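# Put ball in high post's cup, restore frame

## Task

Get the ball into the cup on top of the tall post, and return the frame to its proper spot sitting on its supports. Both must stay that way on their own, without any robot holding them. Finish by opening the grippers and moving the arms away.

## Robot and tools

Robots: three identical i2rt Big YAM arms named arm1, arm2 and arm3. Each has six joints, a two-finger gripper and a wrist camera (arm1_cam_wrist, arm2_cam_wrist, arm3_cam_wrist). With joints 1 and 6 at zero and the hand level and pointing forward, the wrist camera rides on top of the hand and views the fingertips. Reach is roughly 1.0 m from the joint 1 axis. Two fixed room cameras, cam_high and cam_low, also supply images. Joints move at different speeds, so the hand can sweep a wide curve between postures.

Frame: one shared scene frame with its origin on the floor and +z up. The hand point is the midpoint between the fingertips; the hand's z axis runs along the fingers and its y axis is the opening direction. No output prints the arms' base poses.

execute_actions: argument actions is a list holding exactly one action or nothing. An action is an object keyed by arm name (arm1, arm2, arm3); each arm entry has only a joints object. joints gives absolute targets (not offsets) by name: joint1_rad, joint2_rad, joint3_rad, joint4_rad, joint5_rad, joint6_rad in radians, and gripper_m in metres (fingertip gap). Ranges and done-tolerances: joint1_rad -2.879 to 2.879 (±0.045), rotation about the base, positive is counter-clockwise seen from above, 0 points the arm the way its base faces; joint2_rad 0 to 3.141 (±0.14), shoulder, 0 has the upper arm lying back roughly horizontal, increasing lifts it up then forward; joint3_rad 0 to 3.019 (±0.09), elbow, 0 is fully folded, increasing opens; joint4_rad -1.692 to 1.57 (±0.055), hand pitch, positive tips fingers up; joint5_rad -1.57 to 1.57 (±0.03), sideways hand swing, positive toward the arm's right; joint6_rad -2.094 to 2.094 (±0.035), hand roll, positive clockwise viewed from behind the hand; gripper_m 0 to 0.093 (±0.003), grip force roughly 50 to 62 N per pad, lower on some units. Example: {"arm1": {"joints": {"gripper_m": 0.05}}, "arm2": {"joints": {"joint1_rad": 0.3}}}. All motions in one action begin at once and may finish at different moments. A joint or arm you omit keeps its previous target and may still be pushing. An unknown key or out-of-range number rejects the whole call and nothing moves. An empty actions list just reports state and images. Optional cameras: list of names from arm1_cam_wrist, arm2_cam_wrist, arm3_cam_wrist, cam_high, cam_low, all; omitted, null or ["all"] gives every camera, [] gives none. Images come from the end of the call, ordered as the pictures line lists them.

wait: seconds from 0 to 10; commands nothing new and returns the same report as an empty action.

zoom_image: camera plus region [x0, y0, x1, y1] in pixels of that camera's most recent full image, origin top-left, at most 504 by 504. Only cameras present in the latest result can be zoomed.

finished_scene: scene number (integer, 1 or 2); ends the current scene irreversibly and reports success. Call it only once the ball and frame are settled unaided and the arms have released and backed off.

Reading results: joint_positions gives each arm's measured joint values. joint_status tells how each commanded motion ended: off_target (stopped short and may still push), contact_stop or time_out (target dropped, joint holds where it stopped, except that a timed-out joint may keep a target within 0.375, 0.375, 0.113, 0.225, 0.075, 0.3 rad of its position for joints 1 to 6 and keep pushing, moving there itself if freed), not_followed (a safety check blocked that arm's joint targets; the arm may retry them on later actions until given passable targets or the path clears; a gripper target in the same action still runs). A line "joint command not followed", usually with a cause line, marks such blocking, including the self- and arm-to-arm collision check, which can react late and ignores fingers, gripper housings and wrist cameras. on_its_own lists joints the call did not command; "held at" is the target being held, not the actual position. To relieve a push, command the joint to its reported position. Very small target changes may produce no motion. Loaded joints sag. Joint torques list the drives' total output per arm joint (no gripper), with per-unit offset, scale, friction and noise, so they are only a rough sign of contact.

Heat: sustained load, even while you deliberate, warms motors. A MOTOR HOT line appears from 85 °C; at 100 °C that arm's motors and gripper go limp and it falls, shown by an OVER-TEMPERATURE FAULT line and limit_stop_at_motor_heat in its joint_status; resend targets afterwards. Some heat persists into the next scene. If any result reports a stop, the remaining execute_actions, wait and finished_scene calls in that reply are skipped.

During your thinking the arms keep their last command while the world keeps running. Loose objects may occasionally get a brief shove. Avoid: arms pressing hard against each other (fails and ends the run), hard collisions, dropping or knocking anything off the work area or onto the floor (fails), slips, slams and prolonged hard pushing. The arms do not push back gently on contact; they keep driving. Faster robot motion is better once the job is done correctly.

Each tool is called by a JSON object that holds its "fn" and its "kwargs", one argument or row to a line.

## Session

{"fn": "execute_actions", "kwargs": {
  "actions": []
}}

Scene clock: 0.00 s.
Joint torques (N m, as the arm reports them, + toward a larger angle): no reading
Motor temperatures (°C, as the motors report them): arm1=[26 28 26 24 22 23] | arm2=[23 25 29 25 24 26] | arm3=[24 28 25 25 26 24]
arm1.joint_positions: joint1_rad=-0.257 joint2_rad=+0.553 joint3_rad=+1.385 joint4_rad=-1.416 joint5_rad=-0.233 joint6_rad=+0.092 gripper_m=+0.094
arm1.joint_status: not commanded
arm1.hand: x=+1.2474 y=+0.0157 z=+1.3367 quat_wxyz=(+0.048, +0.872, -0.116, -0.474) (m; scene frame)
arm2.joint_positions: joint1_rad=+0.192 joint2_rad=+0.616 joint3_rad=+1.420 joint4_rad=-1.273 joint5_rad=-0.135 joint6_rad=+0.461 gripper_m=+0.094
arm2.joint_status: not commanded
arm2.hand: x=-0.5491 y=+1.0973 z=+1.3885 quat_wxyz=(-0.523, -0.486, -0.699, +0.044) (m; scene frame)
arm3.joint_positions: joint1_rad=+0.353 joint2_rad=+0.658 joint3_rad=+1.337 joint4_rad=-1.272 joint5_rad=-0.049 joint6_rad=+0.284 gripper_m=+0.095
arm3.joint_status: not commanded
arm3.hand: x=-0.6957 y=-0.9953 z=+1.3070 quat_wxyz=(-0.296, +0.484, -0.737, -0.368) (m; scene frame)
pictures: arm1_cam_wrist, arm2_cam_wrist, arm3_cam_wrist, cam_high, cam_low
Images, in order (width x height): arm1_cam_wrist 504x504, arm2_cam_wrist 504x504, arm3_cam_wrist 504x504, cam_high 504x504, cam_low 504x504.

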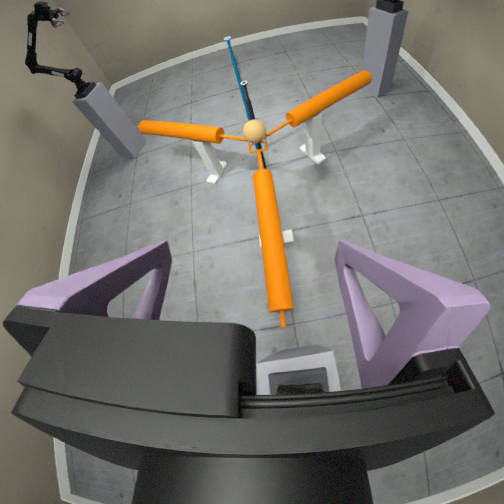

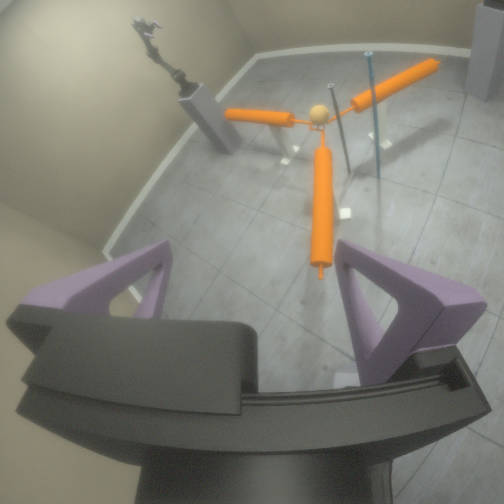

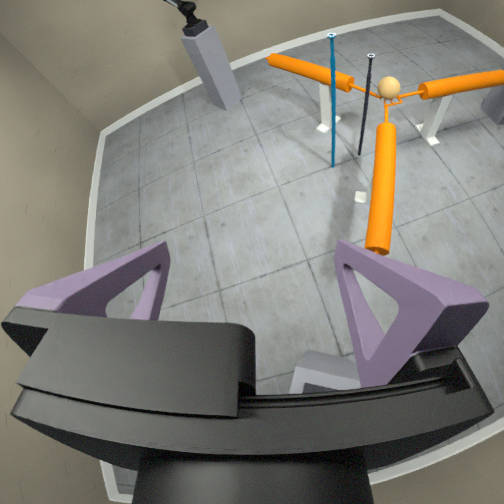

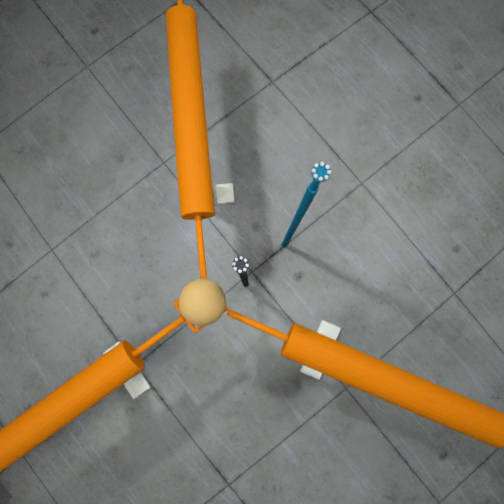

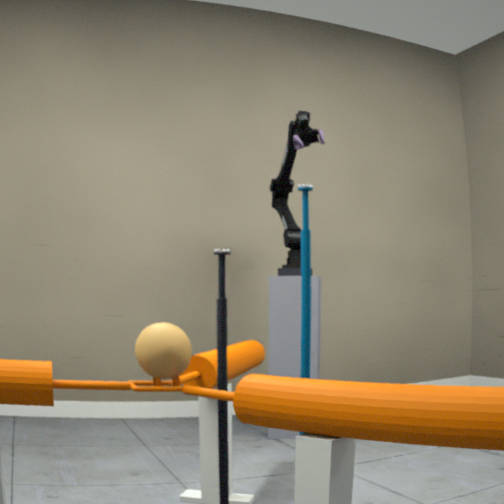

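{"fn": "execute_actions", "kwargs": {
  "actions": [
    {"arm1":{"joints":{"joint1_rad":0.15,"joint2_rad":1.63,"joint3_rad":0.35,"joint4_rad":-0.06,"joint5_rad":0,"joint6_rad":0.15}},"arm2":{"joints":{"joint1_rad":0.41,"joint2_rad":2.30,"joint3_rad":1.37,"joint4_rad":-0.63,"joint5_rad":0,"joint6_rad":0.47}},"arm3":{"joints":{"joint1_rad":-0.21,"joint2_rad":2.27,"joint3_rad":1.31,"joint4_rad":-0.60,"joint5_rad":0,"joint6_rad":-0.134}}}
  ],
  "cameras": []
}}

{"fn": "execute_actions", "kwargs": {
  "actions": [
    {"arm1":{"joints":{"joint2_rad":2.1,"joint3_rad":0.39,"joint4_rad":0.36}}}
  ],
  "cameras": ["arm1_cam_wrist","arm2_cam_wrist","arm3_cam_wrist"]
}}

Scene clock: 21.47 s.
Joint torques (N m, as the arm reports them, + toward a larger angle): arm1=[-0.89 -8.28  3.51  1.11  0.16  0.09] | arm2=[  1.27 -17.54   5.85   0.64   0.26   0.19] | arm3=[  0.23 -20.97   7.47   0.95   0.14  -0.14]
Motor temperatures (°C, as the motors report them): arm1=[26 28 29 24 22 23] | arm2=[23 25 32 25 24 26] | arm3=[24 28 28 25 26 24]
arm1.joint_positions: joint1_rad=+0.145 joint2_rad=+1.627 joint3_rad=+0.353 joint4_rad=-0.072 joint5_rad=-0.003 joint6_rad=+0.135 gripper_m=+0.094
arm1.joint_status: all done
arm1.hand: x=+1.1748 y=-0.0265 z=+0.6989 quat_wxyz=(+0.010, +0.994, -0.017, -0.106) (m; scene frame)
arm2.joint_positions: joint1_rad=+0.407 joint2_rad=+2.287 joint3_rad=+1.370 joint4_rad=-0.636 joint5_rad=-0.003 joint6_rad=+0.461 gripper_m=+0.094
arm2.joint_status: all done
arm2.hand: x=-0.2733 y=+0.9286 z=+0.6407 quat_wxyz=(-0.008, -0.517, -0.856, +0.001) (m; scene frame)
arm3.joint_positions: joint1_rad=-0.217 joint2_rad=+2.257 joint3_rad=+1.299 joint4_rad=-0.612 joint5_rad=-0.002 joint6_rad=-0.120 gripper_m=+0.095
arm3.joint_status: all done
arm3.hand: x=-0.3707 y=-0.8544 z=+0.6135 quat_wxyz=(-0.004, +0.466, -0.885, -0.002) (m; scene frame)
pictures: none
No camera images: the call's "cameras" was empty. Leave "cameras" out to get every camera's image.

Scene clock: 22.67 s.
Joint torques (N m, as the arm reports them, + toward a larger angle): arm1=[ -0.88 -10.97  -0.19   1.08   0.16   0.09] | arm2=[  1.53 -17.42   5.93   0.58   0.26   0.2 ] | arm3=[  0.31 -21.49   7.43   0.92   0.14  -0.13]
Motor temperatures (°C, as the motors report them): arm1=[26 28 29 24 22 23] | arm2=[23 25 32 25 24 26] | arm3=[24 29 28 25 26 24]
arm1.joint_positions: joint1_rad=+0.145 joint2_rad=+2.097 joint3_rad=+0.385 joint4_rad=+0.348 joint5_rad=-0.003 joint6_rad=+0.135 gripper_m=+0.094
arm1.joint_status: all done
arm1.hand: x=+1.1860 y=-0.0247 z=+0.6042 quat_wxyz=(+0.009, +0.995, -0.017, -0.097) (m; scene frame)
arm2.joint_positions: joint1_rad=+0.407 joint2_rad=+2.287 joint3_rad=+1.370 joint4_rad=-0.636 joint5_rad=-0.003 joint6_rad=+0.461 gripper_m=+0.094
arm2.joint_status: not commanded
arm2.hand: x=-0.2733 y=+0.9286 z=+0.6407 quat_wxyz=(-0.008, -0.517, -0.856, +0.001) (m; scene frame)
arm3.joint_positions: joint1_rad=-0.217 joint2_rad=+2.257 joint3_rad=+1.299 joint4_rad=-0.612 joint5_rad=-0.002 joint6_rad=-0.120 gripper_m=+0.095
arm3.joint_status: not commanded
arm3.hand: x=-0.3707 y=-0.8544 z=+0.6135 quat_wxyz=(-0.004, +0.466, -0.885, -0.002) (m; scene frame)
pictures: arm1_cam_wrist, arm2_cam_wrist, arm3_cam_wrist
Images, in order (width x height): arm1_cam_wrist 504x504, arm2_cam_wrist 504x504, arm3_cam_wrist 504x504.

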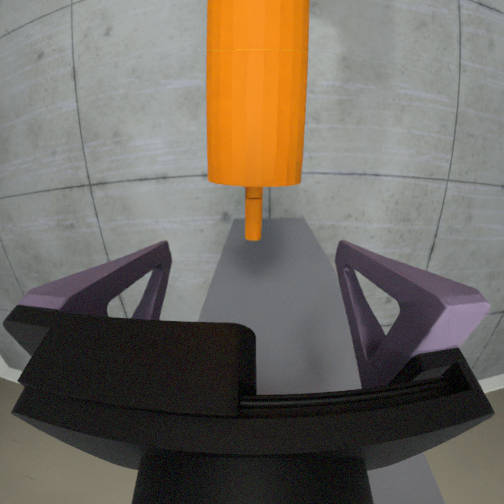

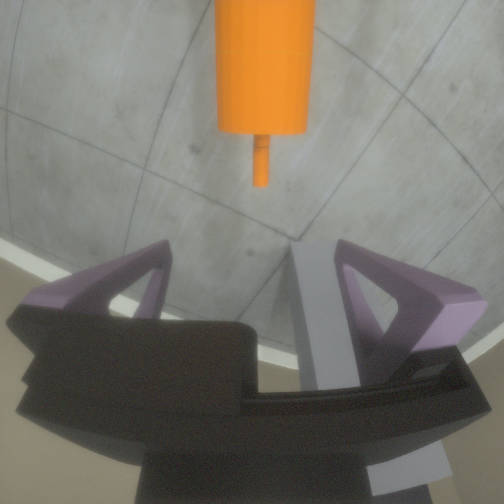

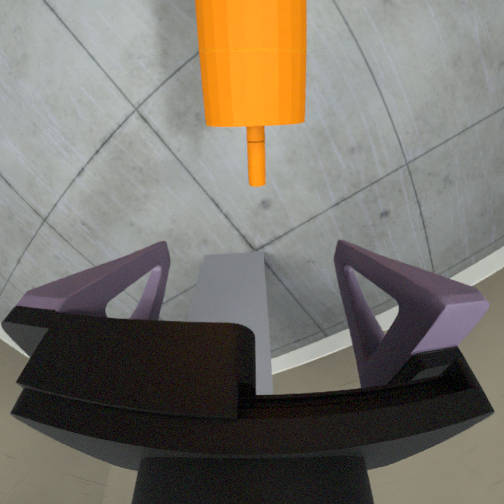

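{"fn": "execute_actions", "kwargs": {
  "actions": [
    {"arm1":{"joints":{"joint2_rad":2.5,"joint3_rad":0.47,"joint4_rad":0.66}},"arm2":{"joints":{"joint1_rad":0.383,"joint2_rad":2.54,"joint3_rad":1.44,"joint4_rad":-0.45}},"arm3":{"joints":{"joint1_rad":-0.23,"joint2_rad":2.51,"joint3_rad":1.415,"joint4_rad":-0.465,"joint6_rad":-0.17}}}
  ],
  "cameras": []
}}

{"fn": "execute_actions", "kwargs": {
  "actions": [
    {"arm1":{"joints":{"joint2_rad":2.765,"joint3_rad":0.645,"joint4_rad":0.75}},"arm2":{"joints":{"joint2_rad":2.75,"joint3_rad":1.58,"joint4_rad":-0.378}},"arm3":{"joints":{"joint2_rad":2.68,"joint3_rad":1.51,"joint4_rad":-0.398}}}
  ],
  "cameras": ["arm1_cam_wrist","arm2_cam_wrist","arm3_cam_wrist"]
}}

Scene clock: 41.97 s.
Joint torques (N m, as the arm reports them, + toward a larger angle): arm1=[ -0.89 -12.68  -4.52   1.06   0.16   0.09] | arm2=[  1.11 -19.45   4.93   0.67   0.25   0.2 ] | arm3=[ -0.94 -23.36   6.18   0.75   0.14  -0.15]
Motor temperatures (°C, as the motors report them): arm1=[26 28 27 24 22 23] | arm2=[23 28 31 25 24 26] | arm3=[24 30 27 25 26 24]
arm1.joint_positions: joint1_rad=+0.145 joint2_rad=+2.504 joint3_rad=+0.479 joint4_rad=+0.648 joint5_rad=-0.003 joint6_rad=+0.135 gripper_m=+0.094
arm1.joint_status: all done
arm1.hand: x=+1.2083 y=-0.0218 z=+0.5161 quat_wxyz=(+0.008, +0.996, -0.017, -0.090) (m; scene frame)
arm2.joint_positions: joint1_rad=+0.385 joint2_rad=+2.544 joint3_rad=+1.434 joint4_rad=-0.458 joint5_rad=-0.003 joint6_rad=+0.461 gripper_m=+0.094
arm2.joint_status: all done
arm2.hand: x=-0.2931 y=+0.9270 z=+0.5178 quat_wxyz=(+0.000, -0.527, -0.850, +0.001) (m; scene frame)
arm3.joint_positions: joint1_rad=-0.222 joint2_rad=+2.510 joint3_rad=+1.404 joint4_rad=-0.473 joint5_rad=-0.002 joint6_rad=-0.156 gripper_m=+0.095
arm3.joint_status: all done
arm3.hand: x=-0.3665 y=-0.8535 z=+0.5035 quat_wxyz=(+0.000, +0.479, -0.878, +0.000) (m; scene frame)
pictures: none
No camera images: the call's "cameras" was empty. Leave "cameras" out to get every camera's image.

Scene clock: 43.40 s.
Joint torques (N m, as the arm reports them, + toward a larger angle): arm1=[-0.92 -5.87 -2.32 -0.41  0.18  0.1 ] | arm2=[  0.97 -19.29   4.44   0.42   0.03   0.19] | arm3=[ -1.15 -23.11   5.32   0.64   0.14  -0.12]
Motor temperatures (°C, as the motors report them): arm1=[26 28 27 24 22 23] | arm2=[23 28 31 25 24 26] | arm3=[24 31 27 25 26 24]
arm1.joint_positions: joint1_rad=+0.145 joint2_rad=+2.682 joint3_rad=+0.628 joint4_rad=+0.780 joint5_rad=-0.004 joint6_rad=+0.135 gripper_m=+0.094
arm1.joint_status: all done
arm1.hand: x=+1.1697 y=-0.0256 z=+0.4629 quat_wxyz=(+0.015, +0.990, -0.017, -0.141) (m; scene frame)
arm2.joint_positions: joint1_rad=+0.385 joint2_rad=+2.739 joint3_rad=+1.574 joint4_rad=-0.379 joint5_rad=+0.003 joint6_rad=+0.461 gripper_m=+0.094
arm2.joint_status: all done
arm2.hand: x=-0.2856 y=+0.9193 z=+0.4383 quat_wxyz=(-0.012, -0.527, -0.850, +0.005) (m; scene frame)
arm3.joint_positions: joint1_rad=-0.222 joint2_rad=+2.668 joint3_rad=+1.502 joint4_rad=-0.403 joint5_rad=-0.002 joint6_rad=-0.156 gripper_m=+0.095
arm3.joint_status: all done
arm3.hand: x=-0.3632 y=-0.8500 z=+0.4375 quat_wxyz=(-0.005, +0.479, -0.878, -0.002) (m; scene frame)
pictures: arm1_cam_wrist, arm2_cam_wrist, arm3_cam_wrist
Images, in order (width x height): arm1_cam_wrist 504x504, arm2_cam_wrist 504x504, arm3_cam_wrist 504x504.

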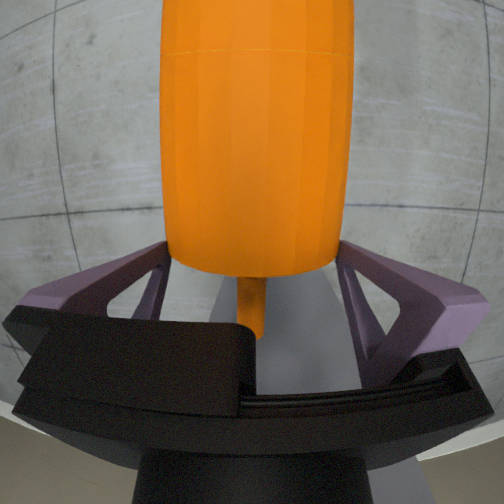

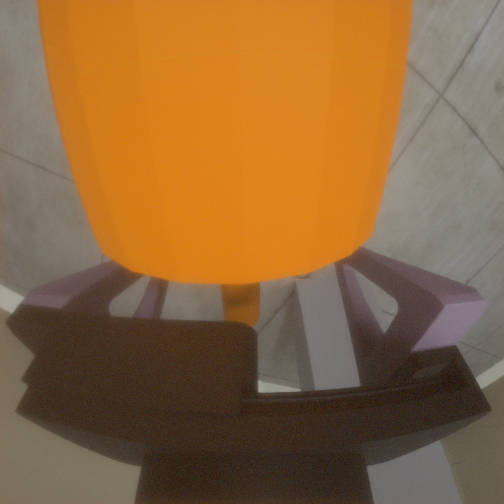

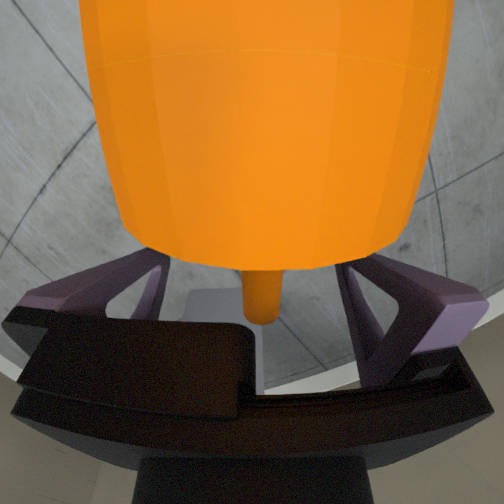

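{"fn": "execute_actions", "kwargs": {
  "actions": [
    {"arm1":{"joints":{"joint2_rad":2.61,"joint3_rad":0.535,"joint4_rad":0.69}},"arm2":{"joints":{"joint1_rad":0.385,"joint2_rad":2.73,"joint3_rad":1.51,"joint4_rad":-0.36,"joint6_rad":0.49}},"arm3":{"joints":{"joint1_rad":-0.245,"joint3_rad":1.455,"joint4_rad":-0.37}}}
  ],
  "cameras": []
}}

{"fn": "execute_actions", "kwargs": {
  "actions": [
    {"arm1":{"joints":{"joint2_rad":2.70,"joint3_rad":0.585,"joint4_rad":0.715}}}
  ],
  "cameras": []
}}

{"fn": "execute_actions", "kwargs": {
  "actions": [
    {"arm1":{"joints":{"joint2_rad":2.77,"joint3_rad":0.645,"joint4_rad":0.74}}}
  ]
}}

Scene clock: 50.93 s.
Joint torques (N m, as the arm reports them, + toward a larger angle): arm1=[ -0.91 -13.35  -5.15   0.33   0.16   0.08] | arm2=[  1.14 -20.07   3.2    0.53   0.03   0.22] | arm3=[ -0.48 -22.35   4.54   0.93   0.15  -0.14]
Motor temperatures (°C, as the motors report them): arm1=[26 28 27 24 22 23] | arm2=[23 28 31 25 24 26] | arm3=[24 31 27 25 26 24]
arm1.joint_positions: joint1_rad=+0.145 joint2_rad=+2.617 joint3_rad=+0.549 joint4_rad=+0.696 joint5_rad=-0.003 joint6_rad=+0.135 gripper_m=+0.094
arm1.joint_status: all done
arm1.hand: x=+1.2044 y=-0.0221 z=+0.4839 quat_wxyz=(+0.009, +0.995, -0.017, -0.093) (m; scene frame)
arm2.joint_positions: joint1_rad=+0.385 joint2_rad=+2.731 joint3_rad=+1.514 joint4_rad=-0.366 joint5_rad=+0.003 joint6_rad=+0.477 gripper_m=+0.094
arm2.joint_status: all done
arm2.hand: x=-0.3086 y=+0.9367 z=+0.4336 quat_wxyz=(+0.008, -0.534, -0.846, +0.003) (m; scene frame)
arm3.joint_positions: joint1_rad=-0.240 joint2_rad=+2.668 joint3_rad=+1.451 joint4_rad=-0.383 joint5_rad=-0.002 joint6_rad=-0.157 gripper_m=+0.095
arm3.joint_status: all done
arm3.hand: x=-0.3732 y=-0.8756 z=+0.4302 quat_wxyz=(+0.010, +0.471, -0.882, +0.003) (m; scene frame)
pictures: none
No camera images: the call's "cameras" was empty. Leave "cameras" out to get every camera's image.

Scene clock: 51.77 s.
Joint torques (N m, as the arm reports them, + toward a larger angle): arm1=[ -0.9  -12.4   -4.22   1.08   0.16   0.08] | arm2=[  0.93 -20.07   2.94   0.54   0.03   0.24] | arm3=[ -0.54 -22.27   4.35   0.95   0.14  -0.15]
Motor temperatures (°C, as the motors report them): arm1=[26 28 27 24 22 23] | arm2=[23 28 31 25 24 26] | arm3=[24 31 27 25 26 24]
arm1.joint_positions: joint1_rad=+0.145 joint2_rad=+2.697 joint3_rad=+0.581 joint4_rad=+0.706 joint5_rad=-0.003 joint6_rad=+0.135 gripper_m=+0.094
arm1.joint_status: all done
arm1.hand: x=+1.2204 y=-0.0203 z=+0.4623 quat_wxyz=(+0.006, +0.997, -0.017, -0.075) (m; scene frame)
arm2.joint_positions: joint1_rad=+0.385 joint2_rad=+2.731 joint3_rad=+1.514 joint4_rad=-0.366 joint5_rad=+0.003 joint6_rad=+0.477 gripper_m=+0.094
arm2.joint_status: not commanded
arm2.hand: x=-0.3086 y=+0.9367 z=+0.4336 quat_wxyz=(+0.008, -0.534, -0.846, +0.003) (m; scene frame)
arm3.joint_positions: joint1_rad=-0.240 joint2_rad=+2.668 joint3_rad=+1.451 joint4_rad=-0.383 joint5_rad=-0.002 joint6_rad=-0.157 gripper_m=+0.095
arm3.joint_status: not commanded
arm3.hand: x=-0.3732 y=-0.8756 z=+0.4302 quat_wxyz=(+0.010, +0.471, -0.882, +0.003) (m; scene frame)
pictures: none
No camera images: the call's "cameras" was empty. Leave "cameras" out to get every camera's image.

Scene clock: 52.50 s.
Joint torques (N m, as the arm reports them, + toward a larger angle): arm1=[ -0.9  -12.11  -4.37   0.93   0.16   0.08] | arm2=[  1.29 -19.57   3.05   0.6    0.04   0.25] | arm3=[ -0.71 -22.1    4.39   0.91   0.14  -0.14]
Motor temperatures (°C, as the motors report them): arm1=[26 28 27 24 22 23] | arm2=[23 28 31 25 24 26] | arm3=[24 31 26 25 26 24]
arm1.joint_positions: joint1_rad=+0.145 joint2_rad=+2.761 joint3_rad=+0.641 joint4_rad=+0.730 joint5_rad=-0.003 joint6_rad=+0.135 gripper_m=+0.094
arm1.joint_status: all done
arm1.hand: x=+1.2118 y=-0.0210 z=+0.4397 quat_wxyz=(+0.008, +0.996, -0.017, -0.084) (m; scene frame)
arm2.joint_positions: joint1_rad=+0.385 joint2_rad=+2.731 joint3_rad=+1.514 joint4_rad=-0.366 joint5_rad=+0.003 joint6_rad=+0.477 gripper_m=+0.094
arm2.joint_status: not commanded
arm2.hand: x=-0.3086 y=+0.9367 z=+0.4336 quat_wxyz=(+0.008, -0.534, -0.846, +0.003) (m; scene frame)
arm3.joint_positions: joint1_rad=-0.240 joint2_rad=+2.668 joint3_rad=+1.451 joint4_rad=-0.383 joint5_rad=-0.002 joint6_rad=-0.157 gripper_m=+0.095
arm3.joint_status: not commanded
arm3.hand: x=-0.3732 y=-0.8756 z=+0.4302 quat_wxyz=(+0.010, +0.471, -0.882, +0.003) (m; scene frame)
pictures: arm1_cam_wrist, arm2_cam_wrist, arm3_cam_wrist, cam_high, cam_low
Images, in order (width x height): arm1_cam_wrist 504x504, arm2_cam_wrist 504x504, arm3_cam_wrist 504x504, cam_high 504x504, cam_low 504x504.

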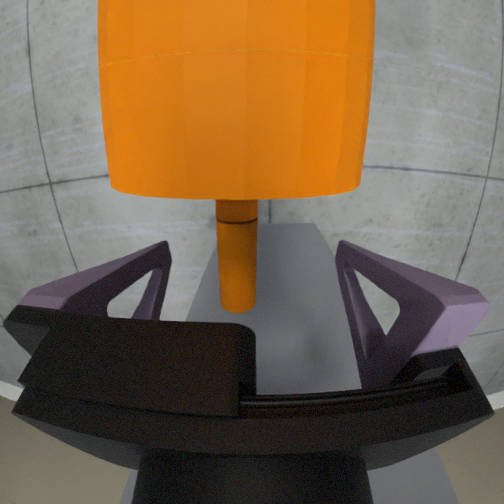

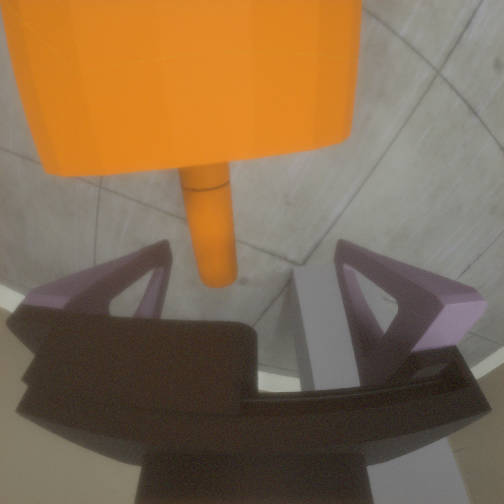

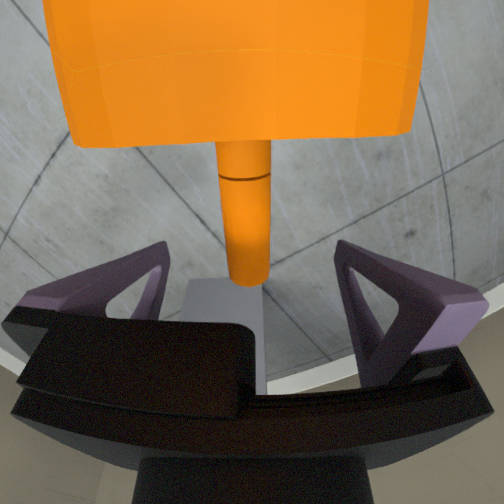

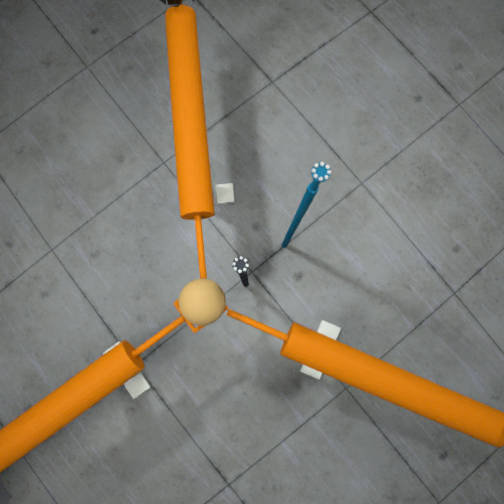

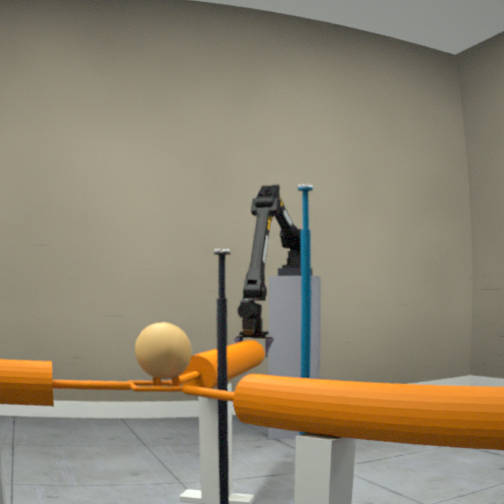

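{"fn": "execute_actions", "kwargs": {
  "actions": [
    {"arm1":{"joints":{"joint1_rad":0.185,"joint6_rad":0.18}},"arm2":{"joints":{"joint1_rad":0.425,"joint3_rad":1.555,"joint4_rad":-0.38,"joint6_rad":0.45}},"arm3":{"joints":{"joint1_rad":-0.23,"joint3_rad":1.485,"joint4_rad":-0.40,"joint6_rad":-0.195}}}
  ],
  "cameras": ["arm1_cam_wrist","arm2_cam_wrist","arm3_cam_wrist"]
}}

Scene clock: 61.70 s.
Joint torques (N m, as the arm reports them, + toward a larger angle): arm1=[ -0.35 -12.1   -4.32   0.96   0.15   0.06] | arm2=[  1.04 -19.96   5.36   0.08   0.04  -0.1 ] | arm3=[  0.23 -22.46   5.75  -0.14   0.14  -0.16]
Motor temperatures (°C, as the motors report them): arm1=[26 28 27 24 22 23] | arm2=[23 29 30 25 24 26] | arm3=[24 31 26 25 26 24]
arm1.joint_positions: joint1_rad=+0.172 joint2_rad=+2.761 joint3_rad=+0.641 joint4_rad=+0.730 joint5_rad=-0.003 joint6_rad=+0.164 gripper_m=+0.094
arm1.joint_status: all done
arm1.hand: x=+1.2125 y=-0.0274 z=+0.4396 quat_wxyz=(+0.010, +0.996, -0.019, -0.084) (m; scene frame)
arm2.joint_positions: joint1_rad=+0.428 joint2_rad=+2.731 joint3_rad=+1.532 joint4_rad=-0.372 joint5_rad=+0.003 joint6_rad=+0.463 gripper_m=+0.094
arm2.joint_status: all done
arm2.hand: x=-0.2872 y=+0.9500 z=+0.4359 quat_wxyz=(+0.002, -0.509, -0.861, +0.004) (m; scene frame)
arm3.joint_positions: joint1_rad=-0.239 joint2_rad=+2.668 joint3_rad=+1.469 joint4_rad=-0.386 joint5_rad=-0.002 joint6_rad=-0.181 gripper_m=+0.095
arm3.joint_status: all done
arm3.hand: x=-0.3670 y=-0.8681 z=+0.4326 quat_wxyz=(+0.003, +0.483, -0.876, +0.001) (m; scene frame)
pictures: arm1_cam_wrist, arm2_cam_wrist, arm3_cam_wrist
Images, in order (width x height): arm1_cam_wrist 504x504, arm2_cam_wrist 504x504, arm3_cam_wrist 504x504.

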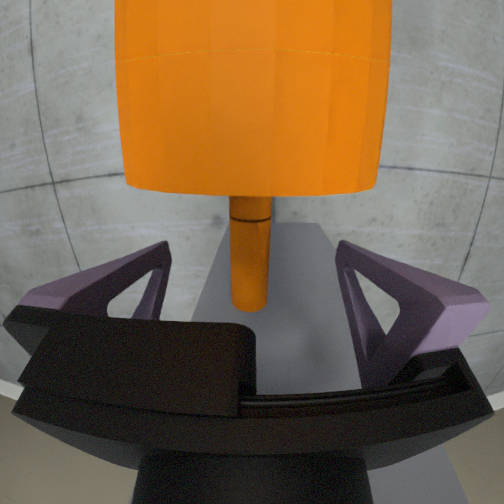

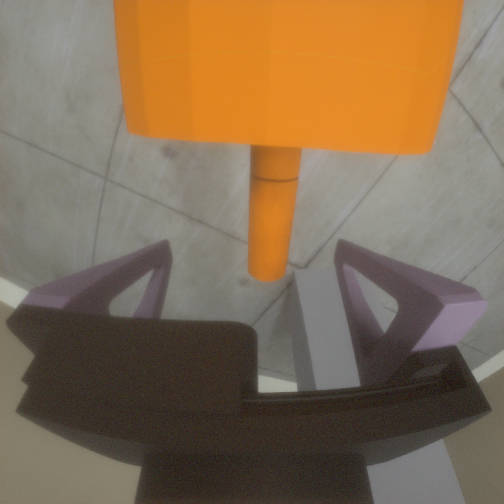

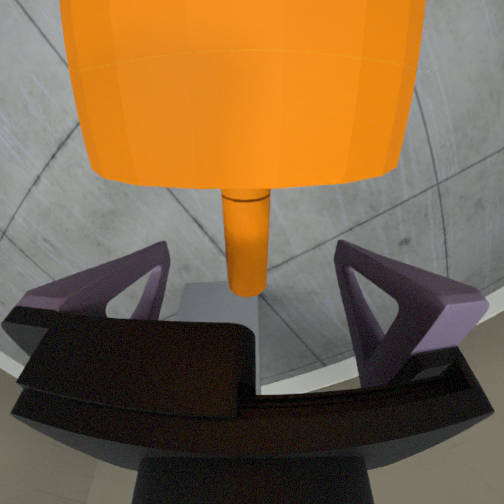

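{"fn": "execute_actions", "kwargs": {
  "actions": [
    {"arm2":{"joints":{"joint1_rad":0.40,"joint3_rad":1.578,"joint4_rad":-0.39}},"arm3":{"joints":{"joint1_rad":-0.22,"joint3_rad":1.495}}}
  ],
  "cameras": ["arm2_cam_wrist"]
}}

{"fn": "execute_actions", "kwargs": {
  "actions": [
    {"arm1":{"joints":{"gripper_m":0}},"arm2":{"joints":{"gripper_m":0}},"arm3":{"joints":{"gripper_m":0}}}
  ]
}}

Scene clock: 68.90 s.
Joint torques (N m, as the arm reports them, + toward a larger angle): arm1=[ -0.35 -12.07  -4.34   0.96   0.15   0.09] | arm2=[  1.4  -20.63   5.61  -0.11   0.06  -0.04] | arm3=[  0.13 -22.82   6.1   -0.1    0.13  -0.15]
Motor temperatures (°C, as the motors report them): arm1=[26 28 27 24 22 23] | arm2=[23 29 30 25 24 26] | arm3=[24 32 26 25 26 24]
arm1.joint_positions: joint1_rad=+0.172 joint2_rad=+2.761 joint3_rad=+0.641 joint4_rad=+0.730 joint5_rad=-0.003 joint6_rad=+0.164 gripper_m=+0.094
arm1.joint_status: not commanded
arm1.hand: x=+1.2125 y=-0.0274 z=+0.4396 quat_wxyz=(+0.010, +0.996, -0.019, -0.084) (m; scene frame)
arm2.joint_positions: joint1_rad=+0.400 joint2_rad=+2.731 joint3_rad=+1.555 joint4_rad=-0.382 joint5_rad=+0.003 joint6_rad=+0.463 gripper_m=+0.094
arm2.joint_status: all done
arm2.hand: x=-0.2869 y=+0.9311 z=+0.4392 quat_wxyz=(-0.005, -0.521, -0.854, +0.004) (m; scene frame)
arm3.joint_positions: joint1_rad=-0.226 joint2_rad=+2.668 joint3_rad=+1.477 joint4_rad=-0.386 joint5_rad=-0.002 joint6_rad=-0.181 gripper_m=+0.095
arm3.joint_status: all done
arm3.hand: x=-0.3691 y=-0.8599 z=+0.4337 quat_wxyz=(+0.000, +0.489, -0.873, +0.000) (m; scene frame)
pictures: arm2_cam_wrist
Images, in order (width x height): arm2_cam_wrist 504x504.

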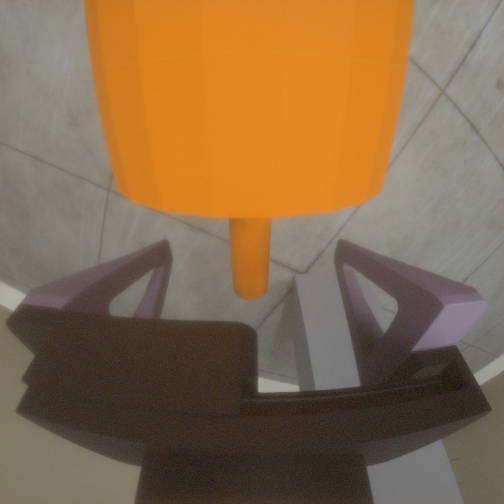

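Scene clock: 69.63 s.
Joint torques (N m, as the arm reports them, + toward a larger angle): arm1=[ -0.41 -12.07  -4.38   0.89   0.26   0.01] | arm2=[  0.98 -20.04   5.63   0.1    0.2   -0.05] | arm3=[  0.55 -22.7    5.95  -0.12  -0.09  -0.16]
Motor temperatures (°C, as the motors report them): arm1=[26 28 27 24 22 23] | arm2=[23 29 30 25 24 26] | arm3=[24 32 26 25 26 24]
arm1.joint_positions: joint1_rad=+0.173 joint2_rad=+2.762 joint3_rad=+0.642 joint4_rad=+0.732 joint5_rad=-0.006 joint6_rad=+0.172 gripper_m=+0.019
arm1.joint_status: gripper_m off_target (ended at +0.019, target +0.000)
arm1.hand: x=+1.2119 y=-0.0284 z=+0.4395 quat_wxyz=(+0.012, +0.996, -0.022, -0.085) (m; scene frame)
arm2.joint_positions: joint1_rad=+0.401 joint2_rad=+2.731 joint3_rad=+1.555 joint4_rad=-0.383 joint5_rad=-0.002 joint6_rad=+0.462 gripper_m=+0.018
arm2.joint_status: gripper_m off_target (ended at +0.018, target +0.000)
arm2.hand: x=-0.2865 y=+0.9323 z=+0.4392 quat_wxyz=(-0.005, -0.520, -0.854, +0.002) (m; scene frame)
arm3.joint_positions: joint1_rad=-0.228 joint2_rad=+2.668 joint3_rad=+1.478 joint4_rad=-0.386 joint5_rad=+0.005 joint6_rad=-0.181 gripper_m=+0.019
arm3.joint_status: gripper_m off_target (ended at +0.019, target +0.000)
arm3.hand: x=-0.3671 y=-0.8609 z=+0.4338 quat_wxyz=(-0.002, +0.488, -0.873, +0.003) (m; scene frame)
pictures: arm1_cam_wrist, arm2_cam_wrist, arm3_cam_wrist, cam_high, cam_low
Images, in order (width x height): arm1_cam_wrist 504x504, arm2_cam_wrist 504x504, arm3_cam_wrist 504x504, cam_high 504x504, cam_low 504x504.

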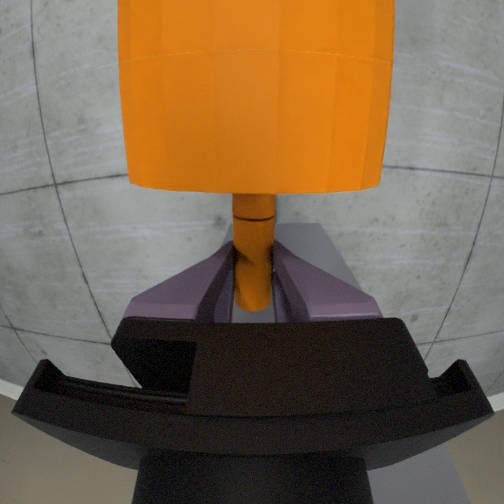

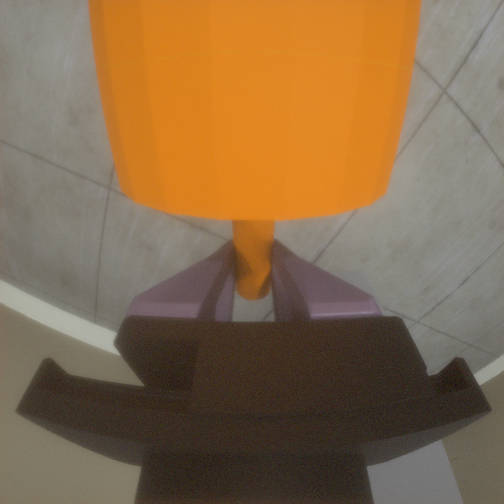

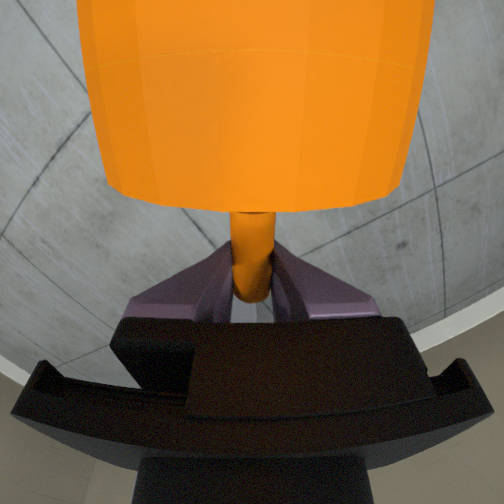

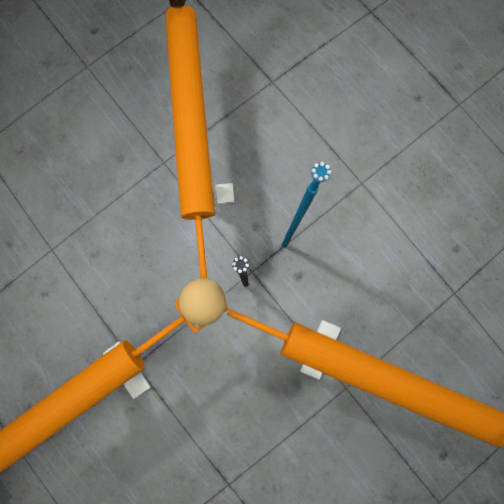

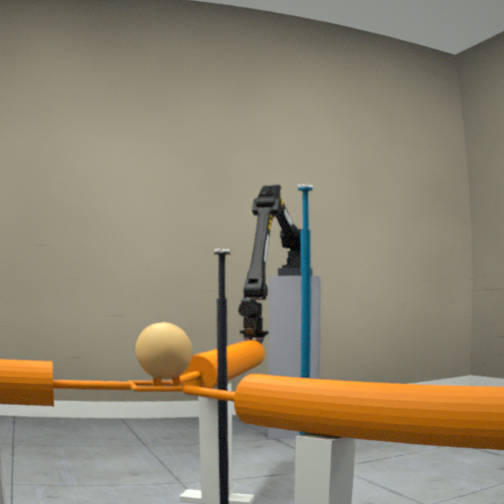

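{"fn": "execute_actions", "kwargs": {
  "actions": [
    {"arm1":{"joints":{"joint1_rad":0.173,"joint2_rad":2.545,"joint3_rad":0.505,"joint4_rad":0.668,"joint6_rad":0.172}},"arm2":{"joints":{"joint2_rad":2.565,"joint3_rad":1.455,"joint4_rad":-0.435,"joint6_rad":0.462}},"arm3":{"joints":{"joint1_rad":-0.228,"joint2_rad":2.505,"joint3_rad":1.395,"joint4_rad":-0.45,"joint6_rad":-0.181}}}
  ],
  "cameras": []
}}

{"fn": "execute_actions", "kwargs": {
  "actions": [
    {"arm1":{"joints":{"joint2_rad":2.158,"joint3_rad":0.345,"joint4_rad":0.435}},"arm2":{"joints":{"joint2_rad":2.358,"joint3_rad":1.353,"joint4_rad":-0.545}},"arm3":{"joints":{"joint2_rad":2.295,"joint3_rad":1.30,"joint4_rad":-0.57}}}
  ],
  "cameras": []
}}

{"fn": "execute_actions", "kwargs": {
  "actions": [
    {"arm1":{"joints":{"joint2_rad":1.89,"joint3_rad":0.29,"joint4_rad":0.22}},"arm2":{"joints":{"joint2_rad":2.248,"joint3_rad":1.322,"joint4_rad":-0.625}},"arm3":{"joints":{"joint2_rad":2.185,"joint3_rad":1.277,"joint4_rad":-0.655}}}
  ],
  "cameras": []
}}

{"fn": "execute_actions", "kwargs": {
  "actions": [
    {"arm1":{"joints":{"joint2_rad":1.605,"joint3_rad":0.275,"joint4_rad":-0.05}},"arm2":{"joints":{"joint2_rad":2.144,"joint3_rad":1.31,"joint4_rad":-0.715}},"arm3":{"joints":{"joint2_rad":2.08,"joint3_rad":1.272,"joint4_rad":-0.75}}}
  ],
  "cameras": ["cam_low"]
}}

Scene clock: 95.77 s.
Joint torques (N m, as the arm reports them, + toward a larger angle): arm1=[ -1.23 -14.72  -5.28   1.07   0.19  -0.07] | arm2=[  1.67 -21.98   3.77   0.15   0.05   0.2 ] | arm3=[ -0.76 -25.93   5.27  -0.24   0.04  -0.07]
Motor temperatures (°C, as the motors report them): arm1=[26 28 27 24 22 23] | arm2=[23 31 31 25 24 26] | arm3=[24 32 26 25 26 24]
arm1.joint_positions: joint1_rad=+0.173 joint2_rad=+2.564 joint3_rad=+0.522 joint4_rad=+0.661 joint5_rad=-0.003 joint6_rad=+0.172 gripper_m=+0.019
arm1.joint_status: all done
arm1.hand: x=+1.2063 y=-0.0290 z=+0.4978 quat_wxyz=(+0.011, +0.996, -0.022, -0.088) (m; scene frame)
arm2.joint_positions: joint1_rad=+0.394 joint2_rad=+2.596 joint3_rad=+1.457 joint4_rad=-0.427 joint5_rad=+0.001 joint6_rad=+0.454 gripper_m=+0.018
arm2.joint_status: all done
arm2.hand: x=-0.2917 y=+0.9311 z=+0.4949 quat_wxyz=(-0.001, -0.519, -0.855, +0.003) (m; scene frame)
arm3.joint_positions: joint1_rad=-0.224 joint2_rad=+2.535 joint3_rad=+1.390 joint4_rad=-0.435 joint5_rad=+0.001 joint6_rad=-0.175 gripper_m=+0.019
arm3.joint_status: all done
arm3.hand: x=-0.3717 y=-0.8617 z=+0.4881 quat_wxyz=(+0.001, +0.487, -0.874, +0.001) (m; scene frame)
pictures: none
No camera images: the call's "cameras" was empty. Leave "cameras" out to get every camera's image.

Scene clock: 96.93 s.
Joint torques (N m, as the arm reports them, + toward a larger angle): arm1=[ -1.19 -12.99  -3.1    0.37   0.17  -0.07] | arm2=[  1.82 -20.59   4.74   0.12   0.07   0.13] | arm3=[ -0.49 -23.73   6.29  -0.21   0.07  -0.09]
Motor temperatures (°C, as the motors report them): arm1=[26 28 27 24 22 23] | arm2=[23 31 30 25 24 26] | arm3=[24 32 26 25 26 24]
arm1.joint_positions: joint1_rad=+0.173 joint2_rad=+2.176 joint3_rad=+0.358 joint4_rad=+0.439 joint5_rad=-0.003 joint6_rad=+0.172 gripper_m=+0.019
arm1.joint_status: all done
arm1.hand: x=+1.2076 y=-0.0295 z=+0.5908 quat_wxyz=(+0.012, +0.996, -0.022, -0.089) (m; scene frame)
arm2.joint_positions: joint1_rad=+0.396 joint2_rad=+2.376 joint3_rad=+1.356 joint4_rad=-0.539 joint5_rad=+0.002 joint6_rad=+0.459 gripper_m=+0.018
arm2.joint_status: all done
arm2.hand: x=-0.2885 y=+0.9305 z=+0.5914 quat_wxyz=(-0.005, -0.521, -0.854, +0.004) (m; scene frame)
arm3.joint_positions: joint1_rad=-0.227 joint2_rad=+2.311 joint3_rad=+1.296 joint4_rad=-0.554 joint5_rad=+0.001 joint6_rad=-0.174 gripper_m=+0.019
arm3.joint_status: all done
arm3.hand: x=-0.3694 y=-0.8611 z=+0.5855 quat_wxyz=(-0.005, +0.485, -0.875, -0.001) (m; scene frame)
pictures: none
No camera images: the call's "cameras" was empty. Leave "cameras" out to get every camera's image.

Scene clock: 97.90 s.
Joint torques (N m, as the arm reports them, + toward a larger angle): arm1=[ -1.51 -10.48  -0.58   0.24   0.15  -0.07] | arm2=[  1.32 -20.27   4.95  -0.08   0.15   0.17] | arm3=[ -0.56 -24.4    6.54  -0.42  -0.02  -0.09]
Motor temperatures (°C, as the motors report them): arm1=[26 28 27 24 22 23] | arm2=[23 31 30 25 24 26] | arm3=[24 32 26 25 26 24]
arm1.joint_positions: joint1_rad=+0.173 joint2_rad=+1.902 joint3_rad=+0.302 joint4_rad=+0.229 joint5_rad=-0.003 joint6_rad=+0.172 gripper_m=+0.019
arm1.joint_status: all done
arm1.hand: x=+1.2070 y=-0.0299 z=+0.6430 quat_wxyz=(+0.012, +0.995, -0.022, -0.093) (m; scene frame)
arm2.joint_positions: joint1_rad=+0.396 joint2_rad=+2.276 joint3_rad=+1.329 joint4_rad=-0.613 joint5_rad=+0.000 joint6_rad=+0.455 gripper_m=+0.018
arm2.joint_status: all done
arm2.hand: x=-0.2882 y=+0.9307 z=+0.6373 quat_wxyz=(-0.004, -0.520, -0.854, +0.003) (m; scene frame)
arm3.joint_positions: joint1_rad=-0.226 joint2_rad=+2.212 joint3_rad=+1.277 joint4_rad=-0.634 joint5_rad=+0.003 joint6_rad=-0.174 gripper_m=+0.019
arm3.joint_status: all done
arm3.hand: x=-0.3695 y=-0.8608 z=+0.6316 quat_wxyz=(-0.005, +0.485, -0.874, +0.000) (m; scene frame)
pictures: none
No camera images: the call's "cameras" was empty. Leave "cameras" out to get every camera's image.

Scene clock: 98.87 s.
Joint torques (N m, as the arm reports them, + toward a larger angle): arm1=[-1.19 -8.7   2.23 -0.02  0.14 -0.07] | arm2=[  1.19 -19.69   5.57  -0.04   0.13   0.18] | arm3=[ -0.35 -23.8    7.42  -0.34  -0.03  -0.09]
Motor temperatures (°C, as the motors report them): arm1=[26 28 27 24 22 23] | arm2=[23 31 30 25 24 26] | arm3=[24 32 26 25 26 24]
arm1.joint_positions: joint1_rad=+0.173 joint2_rad=+1.617 joint3_rad=+0.285 joint4_rad=-0.036 joint5_rad=-0.003 joint6_rad=+0.172 gripper_m=+0.019
arm1.joint_status: all done
arm1.hand: x=+1.2063 y=-0.0303 z=+0.6930 quat_wxyz=(+0.012, +0.995, -0.022, -0.094) (m; scene frame)
arm2.joint_positions: joint1_rad=+0.395 joint2_rad=+2.171 joint3_rad=+1.316 joint4_rad=-0.704 joint5_rad=+0.000 joint6_rad=+0.455 gripper_m=+0.018
arm2.joint_status: all done
arm2.hand: x=-0.2876 y=+0.9303 z=+0.6893 quat_wxyz=(-0.005, -0.520, -0.854, +0.003) (m; scene frame)
arm3.joint_positions: joint1_rad=-0.226 joint2_rad=+2.107 joint3_rad=+1.271 joint4_rad=-0.731 joint5_rad=+0.003 joint6_rad=-0.174 gripper_m=+0.019
arm3.joint_status: all done
arm3.hand: x=-0.3691 y=-0.8606 z=+0.6838 quat_wxyz=(-0.007, +0.485, -0.874, +0.000) (m; scene frame)
pictures: cam_low
Images, in order (width x height): cam_low 504x504.

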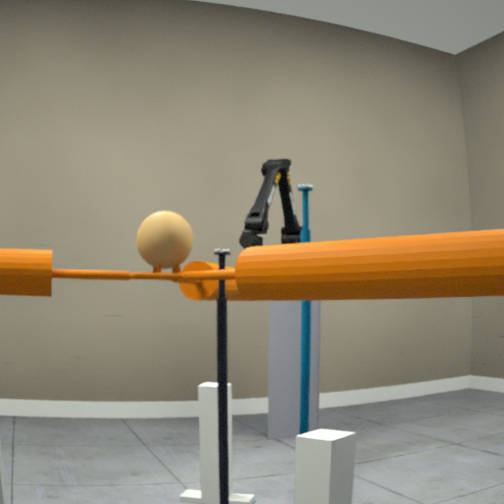

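{"fn": "execute_actions", "kwargs": {
  "actions": [
    {"arm1":{"joints":{"joint2_rad":1.338,"joint3_rad":0.305,"joint4_rad":-0.335}},"arm2":{"joints":{"joint2_rad":2.045,"joint3_rad":1.325,"joint4_rad":-0.815}},"arm3":{"joints":{"joint2_rad":1.982,"joint3_rad":1.295,"joint4_rad":-0.855}}}
  ],
  "cameras": []
}}

{"fn": "execute_actions", "kwargs": {
  "actions": [
    {"arm1":{"joints":{"joint2_rad":1.125,"joint3_rad":0.372,"joint4_rad":-0.595}},"arm2":{"joints":{"joint2_rad":1.96,"joint3_rad":1.355,"joint4_rad":-0.92}},"arm3":{"joints":{"joint2_rad":1.90,"joint3_rad":1.33,"joint4_rad":-0.965}}}
  ],
  "cameras": []
}}

{"fn": "execute_actions", "kwargs": {
  "actions": [
    {"arm1":{"joints":{"joint2_rad":0.90,"joint3_rad":0.57,"joint4_rad":-0.985}},"arm2":{"joints":{"joint2_rad":1.828,"joint3_rad":1.455,"joint4_rad":-1.15}},"arm3":{"joints":{"joint2_rad":1.775,"joint3_rad":1.44,"joint4_rad":-1.20}}}
  ],
  "cameras": []
}}

{"fn": "execute_actions", "kwargs": {
  "actions": [
    {"arm1":{"joints":{"joint1_rad":0.14,"joint2_rad":1.175,"joint3_rad":0.93,"joint4_rad":-1.065,"joint6_rad":0.14}},"arm2":{"joints":{"joint1_rad":0.245,"joint2_rad":1.57,"joint3_rad":1.258,"joint4_rad":-1.23,"joint6_rad":0.295}},"arm3":{"joints":{"joint1_rad":-0.055,"joint2_rad":1.545,"joint3_rad":1.29,"joint4_rad":-1.31,"joint6_rad":0.0}}}
  ],
  "cameras": ["cam_high","cam_low"]
}}

Scene clock: 123.17 s.
Joint torques (N m, as the arm reports them, + toward a larger angle): arm1=[-1.18 -6.53  6.39 -0.49  0.2  -0.07] | arm2=[  1.75 -19.58   7.65  -0.16   0.06   0.18] | arm3=[ -0.5  -23.01  10.2   -0.81  -0.02  -0.09]
Motor temperatures (°C, as the motors report them): arm1=[26 28 26 24 22 23] | arm2=[23 31 31 25 24 26] | arm3=[24 33 27 25 26 24]
arm1.joint_positions: joint1_rad=+0.173 joint2_rad=+1.345 joint3_rad=+0.299 joint4_rad=-0.307 joint5_rad=-0.004 joint6_rad=+0.172 gripper_m=+0.019
arm1.joint_status: all done
arm1.hand: x=+1.2050 y=-0.0311 z=+0.7435 quat_wxyz=(+0.014, +0.994, -0.022, -0.102) (m; scene frame)
arm2.joint_positions: joint1_rad=+0.393 joint2_rad=+2.071 joint3_rad=+1.316 joint4_rad=-0.801 joint5_rad=+0.002 joint6_rad=+0.455 gripper_m=+0.018
arm2.joint_status: all done
arm2.hand: x=-0.2888 y=+0.9293 z=+0.7414 quat_wxyz=(-0.006, -0.521, -0.854, +0.004) (m; scene frame)
arm3.joint_positions: joint1_rad=-0.226 joint2_rad=+2.006 joint3_rad=+1.272 joint4_rad=-0.823 joint5_rad=+0.003 joint6_rad=-0.174 gripper_m=+0.019
arm3.joint_status: all done
arm3.hand: x=-0.3697 y=-0.8615 z=+0.7354 quat_wxyz=(-0.011, +0.485, -0.874, -0.002) (m; scene frame)
pictures: none
No camera images: the call's "cameras" was empty. Leave "cameras" out to get every camera's image.

Scene clock: 124.13 s.
Joint torques (N m, as the arm reports them, + toward a larger angle): arm1=[-1.21 -4.86 10.12 -0.72  0.07 -0.07] | arm2=[  1.65 -18.05  10.03  -0.84   0.06   0.16] | arm3=[ -0.7  -23.11  11.39  -0.98  -0.01  -0.09]
Motor temperatures (°C, as the motors report them): arm1=[26 28 27 24 22 23] | arm2=[23 31 31 25 24 26] | arm3=[24 33 27 25 26 24]
arm1.joint_positions: joint1_rad=+0.173 joint2_rad=+1.130 joint3_rad=+0.348 joint4_rad=-0.562 joint5_rad=+0.000 joint6_rad=+0.172 gripper_m=+0.019
arm1.joint_status: all done
arm1.hand: x=+1.2038 y=-0.0309 z=+0.7927 quat_wxyz=(+0.012, +0.994, -0.022, -0.107) (m; scene frame)
arm2.joint_positions: joint1_rad=+0.392 joint2_rad=+1.981 joint3_rad=+1.323 joint4_rad=-0.884 joint5_rad=+0.002 joint6_rad=+0.455 gripper_m=+0.018
arm2.joint_status: all done
arm2.hand: x=-0.2893 y=+0.9297 z=+0.7897 quat_wxyz=(-0.013, -0.521, -0.854, +0.005) (m; scene frame)
arm3.joint_positions: joint1_rad=-0.225 joint2_rad=+1.929 joint3_rad=+1.302 joint4_rad=-0.930 joint5_rad=+0.002 joint6_rad=-0.174 gripper_m=+0.019
arm3.joint_status: all done
arm3.hand: x=-0.3700 y=-0.8607 z=+0.7828 quat_wxyz=(-0.011, +0.486, -0.874, -0.002) (m; scene frame)
pictures: none
No camera images: the call's "cameras" was empty. Leave "cameras" out to get every camera's image.

Scene clock: 125.23 s.
Joint torques (N m, as the arm reports them, + toward a larger angle): arm1=[-1.18 -4.25 15.09 -0.84  0.04 -0.07] | arm2=[  1.37 -17.36  11.76  -0.74  -0.17   0.16] | arm3=[ -0.66 -21.35  12.98  -0.87   0.19  -0.08]
Motor temperatures (°C, as the motors report them): arm1=[26 28 27 24 22 23] | arm2=[23 31 31 25 24 26] | arm3=[24 33 27 25 26 24]
arm1.joint_positions: joint1_rad=+0.173 joint2_rad=+0.910 joint3_rad=+0.515 joint4_rad=-0.948 joint5_rad=+0.001 joint6_rad=+0.172 gripper_m=+0.019
arm1.joint_status: all done
arm1.hand: x=+1.2002 y=-0.0319 z=+0.8837 quat_wxyz=(+0.012, +0.994, -0.022, -0.106) (m; scene frame)
arm2.joint_positions: joint1_rad=+0.389 joint2_rad=+1.840 joint3_rad=+1.416 joint4_rad=-1.118 joint5_rad=+0.008 joint6_rad=+0.455 gripper_m=+0.018
arm2.joint_status: all done
arm2.hand: x=-0.2914 y=+0.9283 z=+0.8932 quat_wxyz=(-0.013, -0.522, -0.853, +0.008) (m; scene frame)
arm3.joint_positions: joint1_rad=-0.224 joint2_rad=+1.793 joint3_rad=+1.408 joint4_rad=-1.168 joint5_rad=-0.003 joint6_rad=-0.174 gripper_m=+0.019
arm3.joint_status: all done
arm3.hand: x=-0.3722 y=-0.8611 z=+0.8870 quat_wxyz=(-0.012, +0.486, -0.874, -0.005) (m; scene frame)
pictures: none
No camera images: the call's "cameras" was empty. Leave "cameras" out to get every camera's image.

Scene clock: 126.33 s.
Joint torques (N m, as the arm reports them, + toward a larger angle): arm1=[ -2.33 -11.65  15.58  -0.9    0.17  -0.24] | arm2=[  2.17 -14.24   8.33  -0.29  -0.16   0.09] | arm3=[ -1.11 -17.06  10.82  -0.92   0.09  -0.02]
Motor temperatures (°C, as the motors report them): arm1=[26 28 27 24 22 23] | arm2=[23 31 31 25 24 26] | arm3=[24 33 27 25 26 24]
arm1.joint_positions: joint1_rad=+0.155 joint2_rad=+1.201 joint3_rad=+0.871 joint4_rad=-1.027 joint5_rad=-0.003 joint6_rad=+0.158 gripper_m=+0.019
arm1.joint_status: all done
arm1.hand: x=+1.0887 y=-0.0408 z=+0.9423 quat_wxyz=(+0.011, +0.995, -0.024, -0.100) (m; scene frame)
arm2.joint_positions: joint1_rad=+0.230 joint2_rad=+1.586 joint3_rad=+1.264 joint4_rad=-1.212 joint5_rad=+0.008 joint6_rad=+0.296 gripper_m=+0.018
arm2.joint_status: all done
arm2.hand: x=-0.4013 y=+0.9193 z=+0.9607 quat_wxyz=(-0.016, -0.522, -0.853, +0.011) (m; scene frame)
arm3.joint_positions: joint1_rad=-0.051 joint2_rad=+1.562 joint3_rad=+1.284 joint4_rad=-1.276 joint5_rad=+0.000 joint6_rad=+0.000 gripper_m=+0.019
arm3.joint_status: all done
arm3.hand: x=-0.4838 y=-0.8678 z=+0.9499 quat_wxyz=(-0.011, +0.486, -0.874, -0.005) (m; scene frame)
pictures: cam_high, cam_low
Images, in order (width x height): cam_high 504x504, cam_low 504x504.

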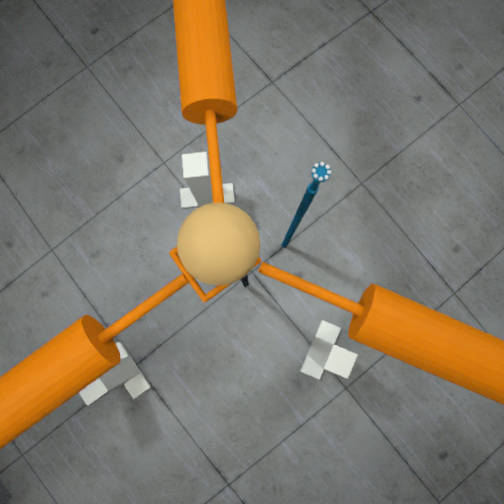

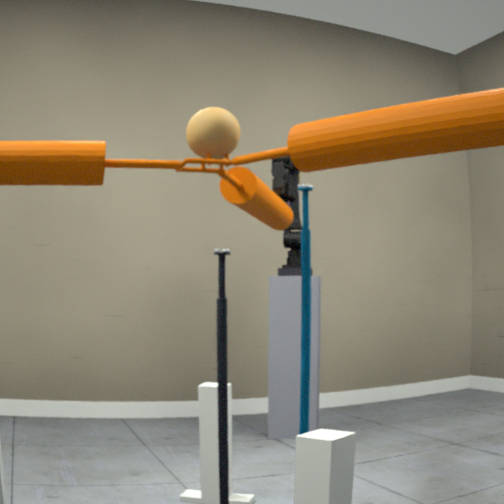

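{"fn": "execute_actions", "kwargs": {
  "actions": [
    {"arm1":{"joints":{"joint1_rad":0.125,"joint2_rad":1.485,"joint3_rad":1.26,"joint4_rad":-1.055,"joint6_rad":0.125}},"arm2":{"joints":{"joint1_rad":0.03,"joint2_rad":1.40,"joint3_rad":1.05,"joint4_rad":-1.20,"joint6_rad":0.075}},"arm3":{"joints":{"joint1_rad":0.185,"joint2_rad":1.395,"joint3_rad":1.125,"joint4_rad":-1.285,"joint6_rad":0.24}}}
  ],
  "cameras": ["cam_high","cam_low"]
}}

Scene clock: 133.47 s.
Joint torques (N m, as the arm reports them, + toward a larger angle): arm1=[ -2.25 -18.6   17.04  -0.23   0.18  -0.24] | arm2=[  2.7  -12.59   7.92  -0.55  -0.13   0.1 ] | arm3=[ -0.93 -16.39  10.31  -1.07   0.11  -0.06]
Motor temperatures (°C, as the motors report them): arm1=[26 28 30 24 22 23] | arm2=[23 31 32 25 24 26] | arm3=[24 32 28 25 26 24]
arm1.joint_positions: joint1_rad=+0.139 joint2_rad=+1.522 joint3_rad=+1.184 joint4_rad=-1.035 joint5_rad=-0.005 joint6_rad=+0.143 gripper_m=+0.019
arm1.joint_status: all done
arm1.hand: x=+0.9707 y=-0.0463 z=+0.9407 quat_wxyz=(+0.010, +0.995, -0.024, -0.092) (m; scene frame)
arm2.joint_positions: joint1_rad=+0.008 joint2_rad=+1.427 joint3_rad=+1.060 joint4_rad=-1.172 joint5_rad=+0.006 joint6_rad=+0.075 gripper_m=+0.018
arm2.joint_status: all done
arm2.hand: x=-0.5183 y=+0.9143 z=+0.9519 quat_wxyz=(-0.012, -0.522, -0.853, +0.012) (m; scene frame)
arm3.joint_positions: joint1_rad=+0.193 joint2_rad=+1.430 joint3_rad=+1.123 joint4_rad=-1.246 joint5_rad=+0.000 joint6_rad=+0.244 gripper_m=+0.019
arm3.joint_status: all done
arm3.hand: x=-0.6011 y=-0.8717 z=+0.9441 quat_wxyz=(-0.011, +0.486, -0.874, -0.007) (m; scene frame)
pictures: cam_high, cam_low
Images, in order (width x height): cam_high 504x504, cam_low 504x504.

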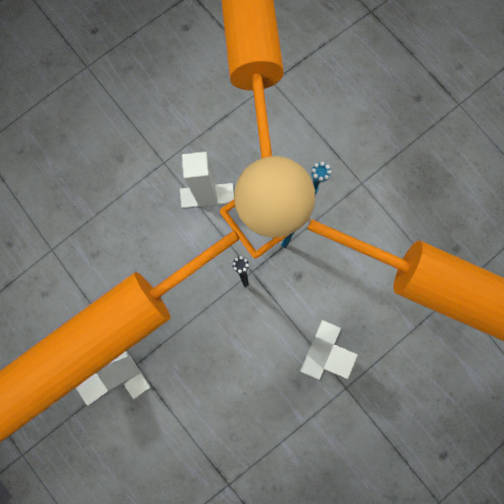

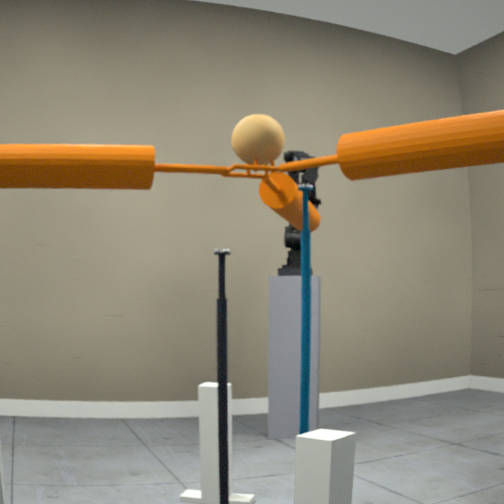

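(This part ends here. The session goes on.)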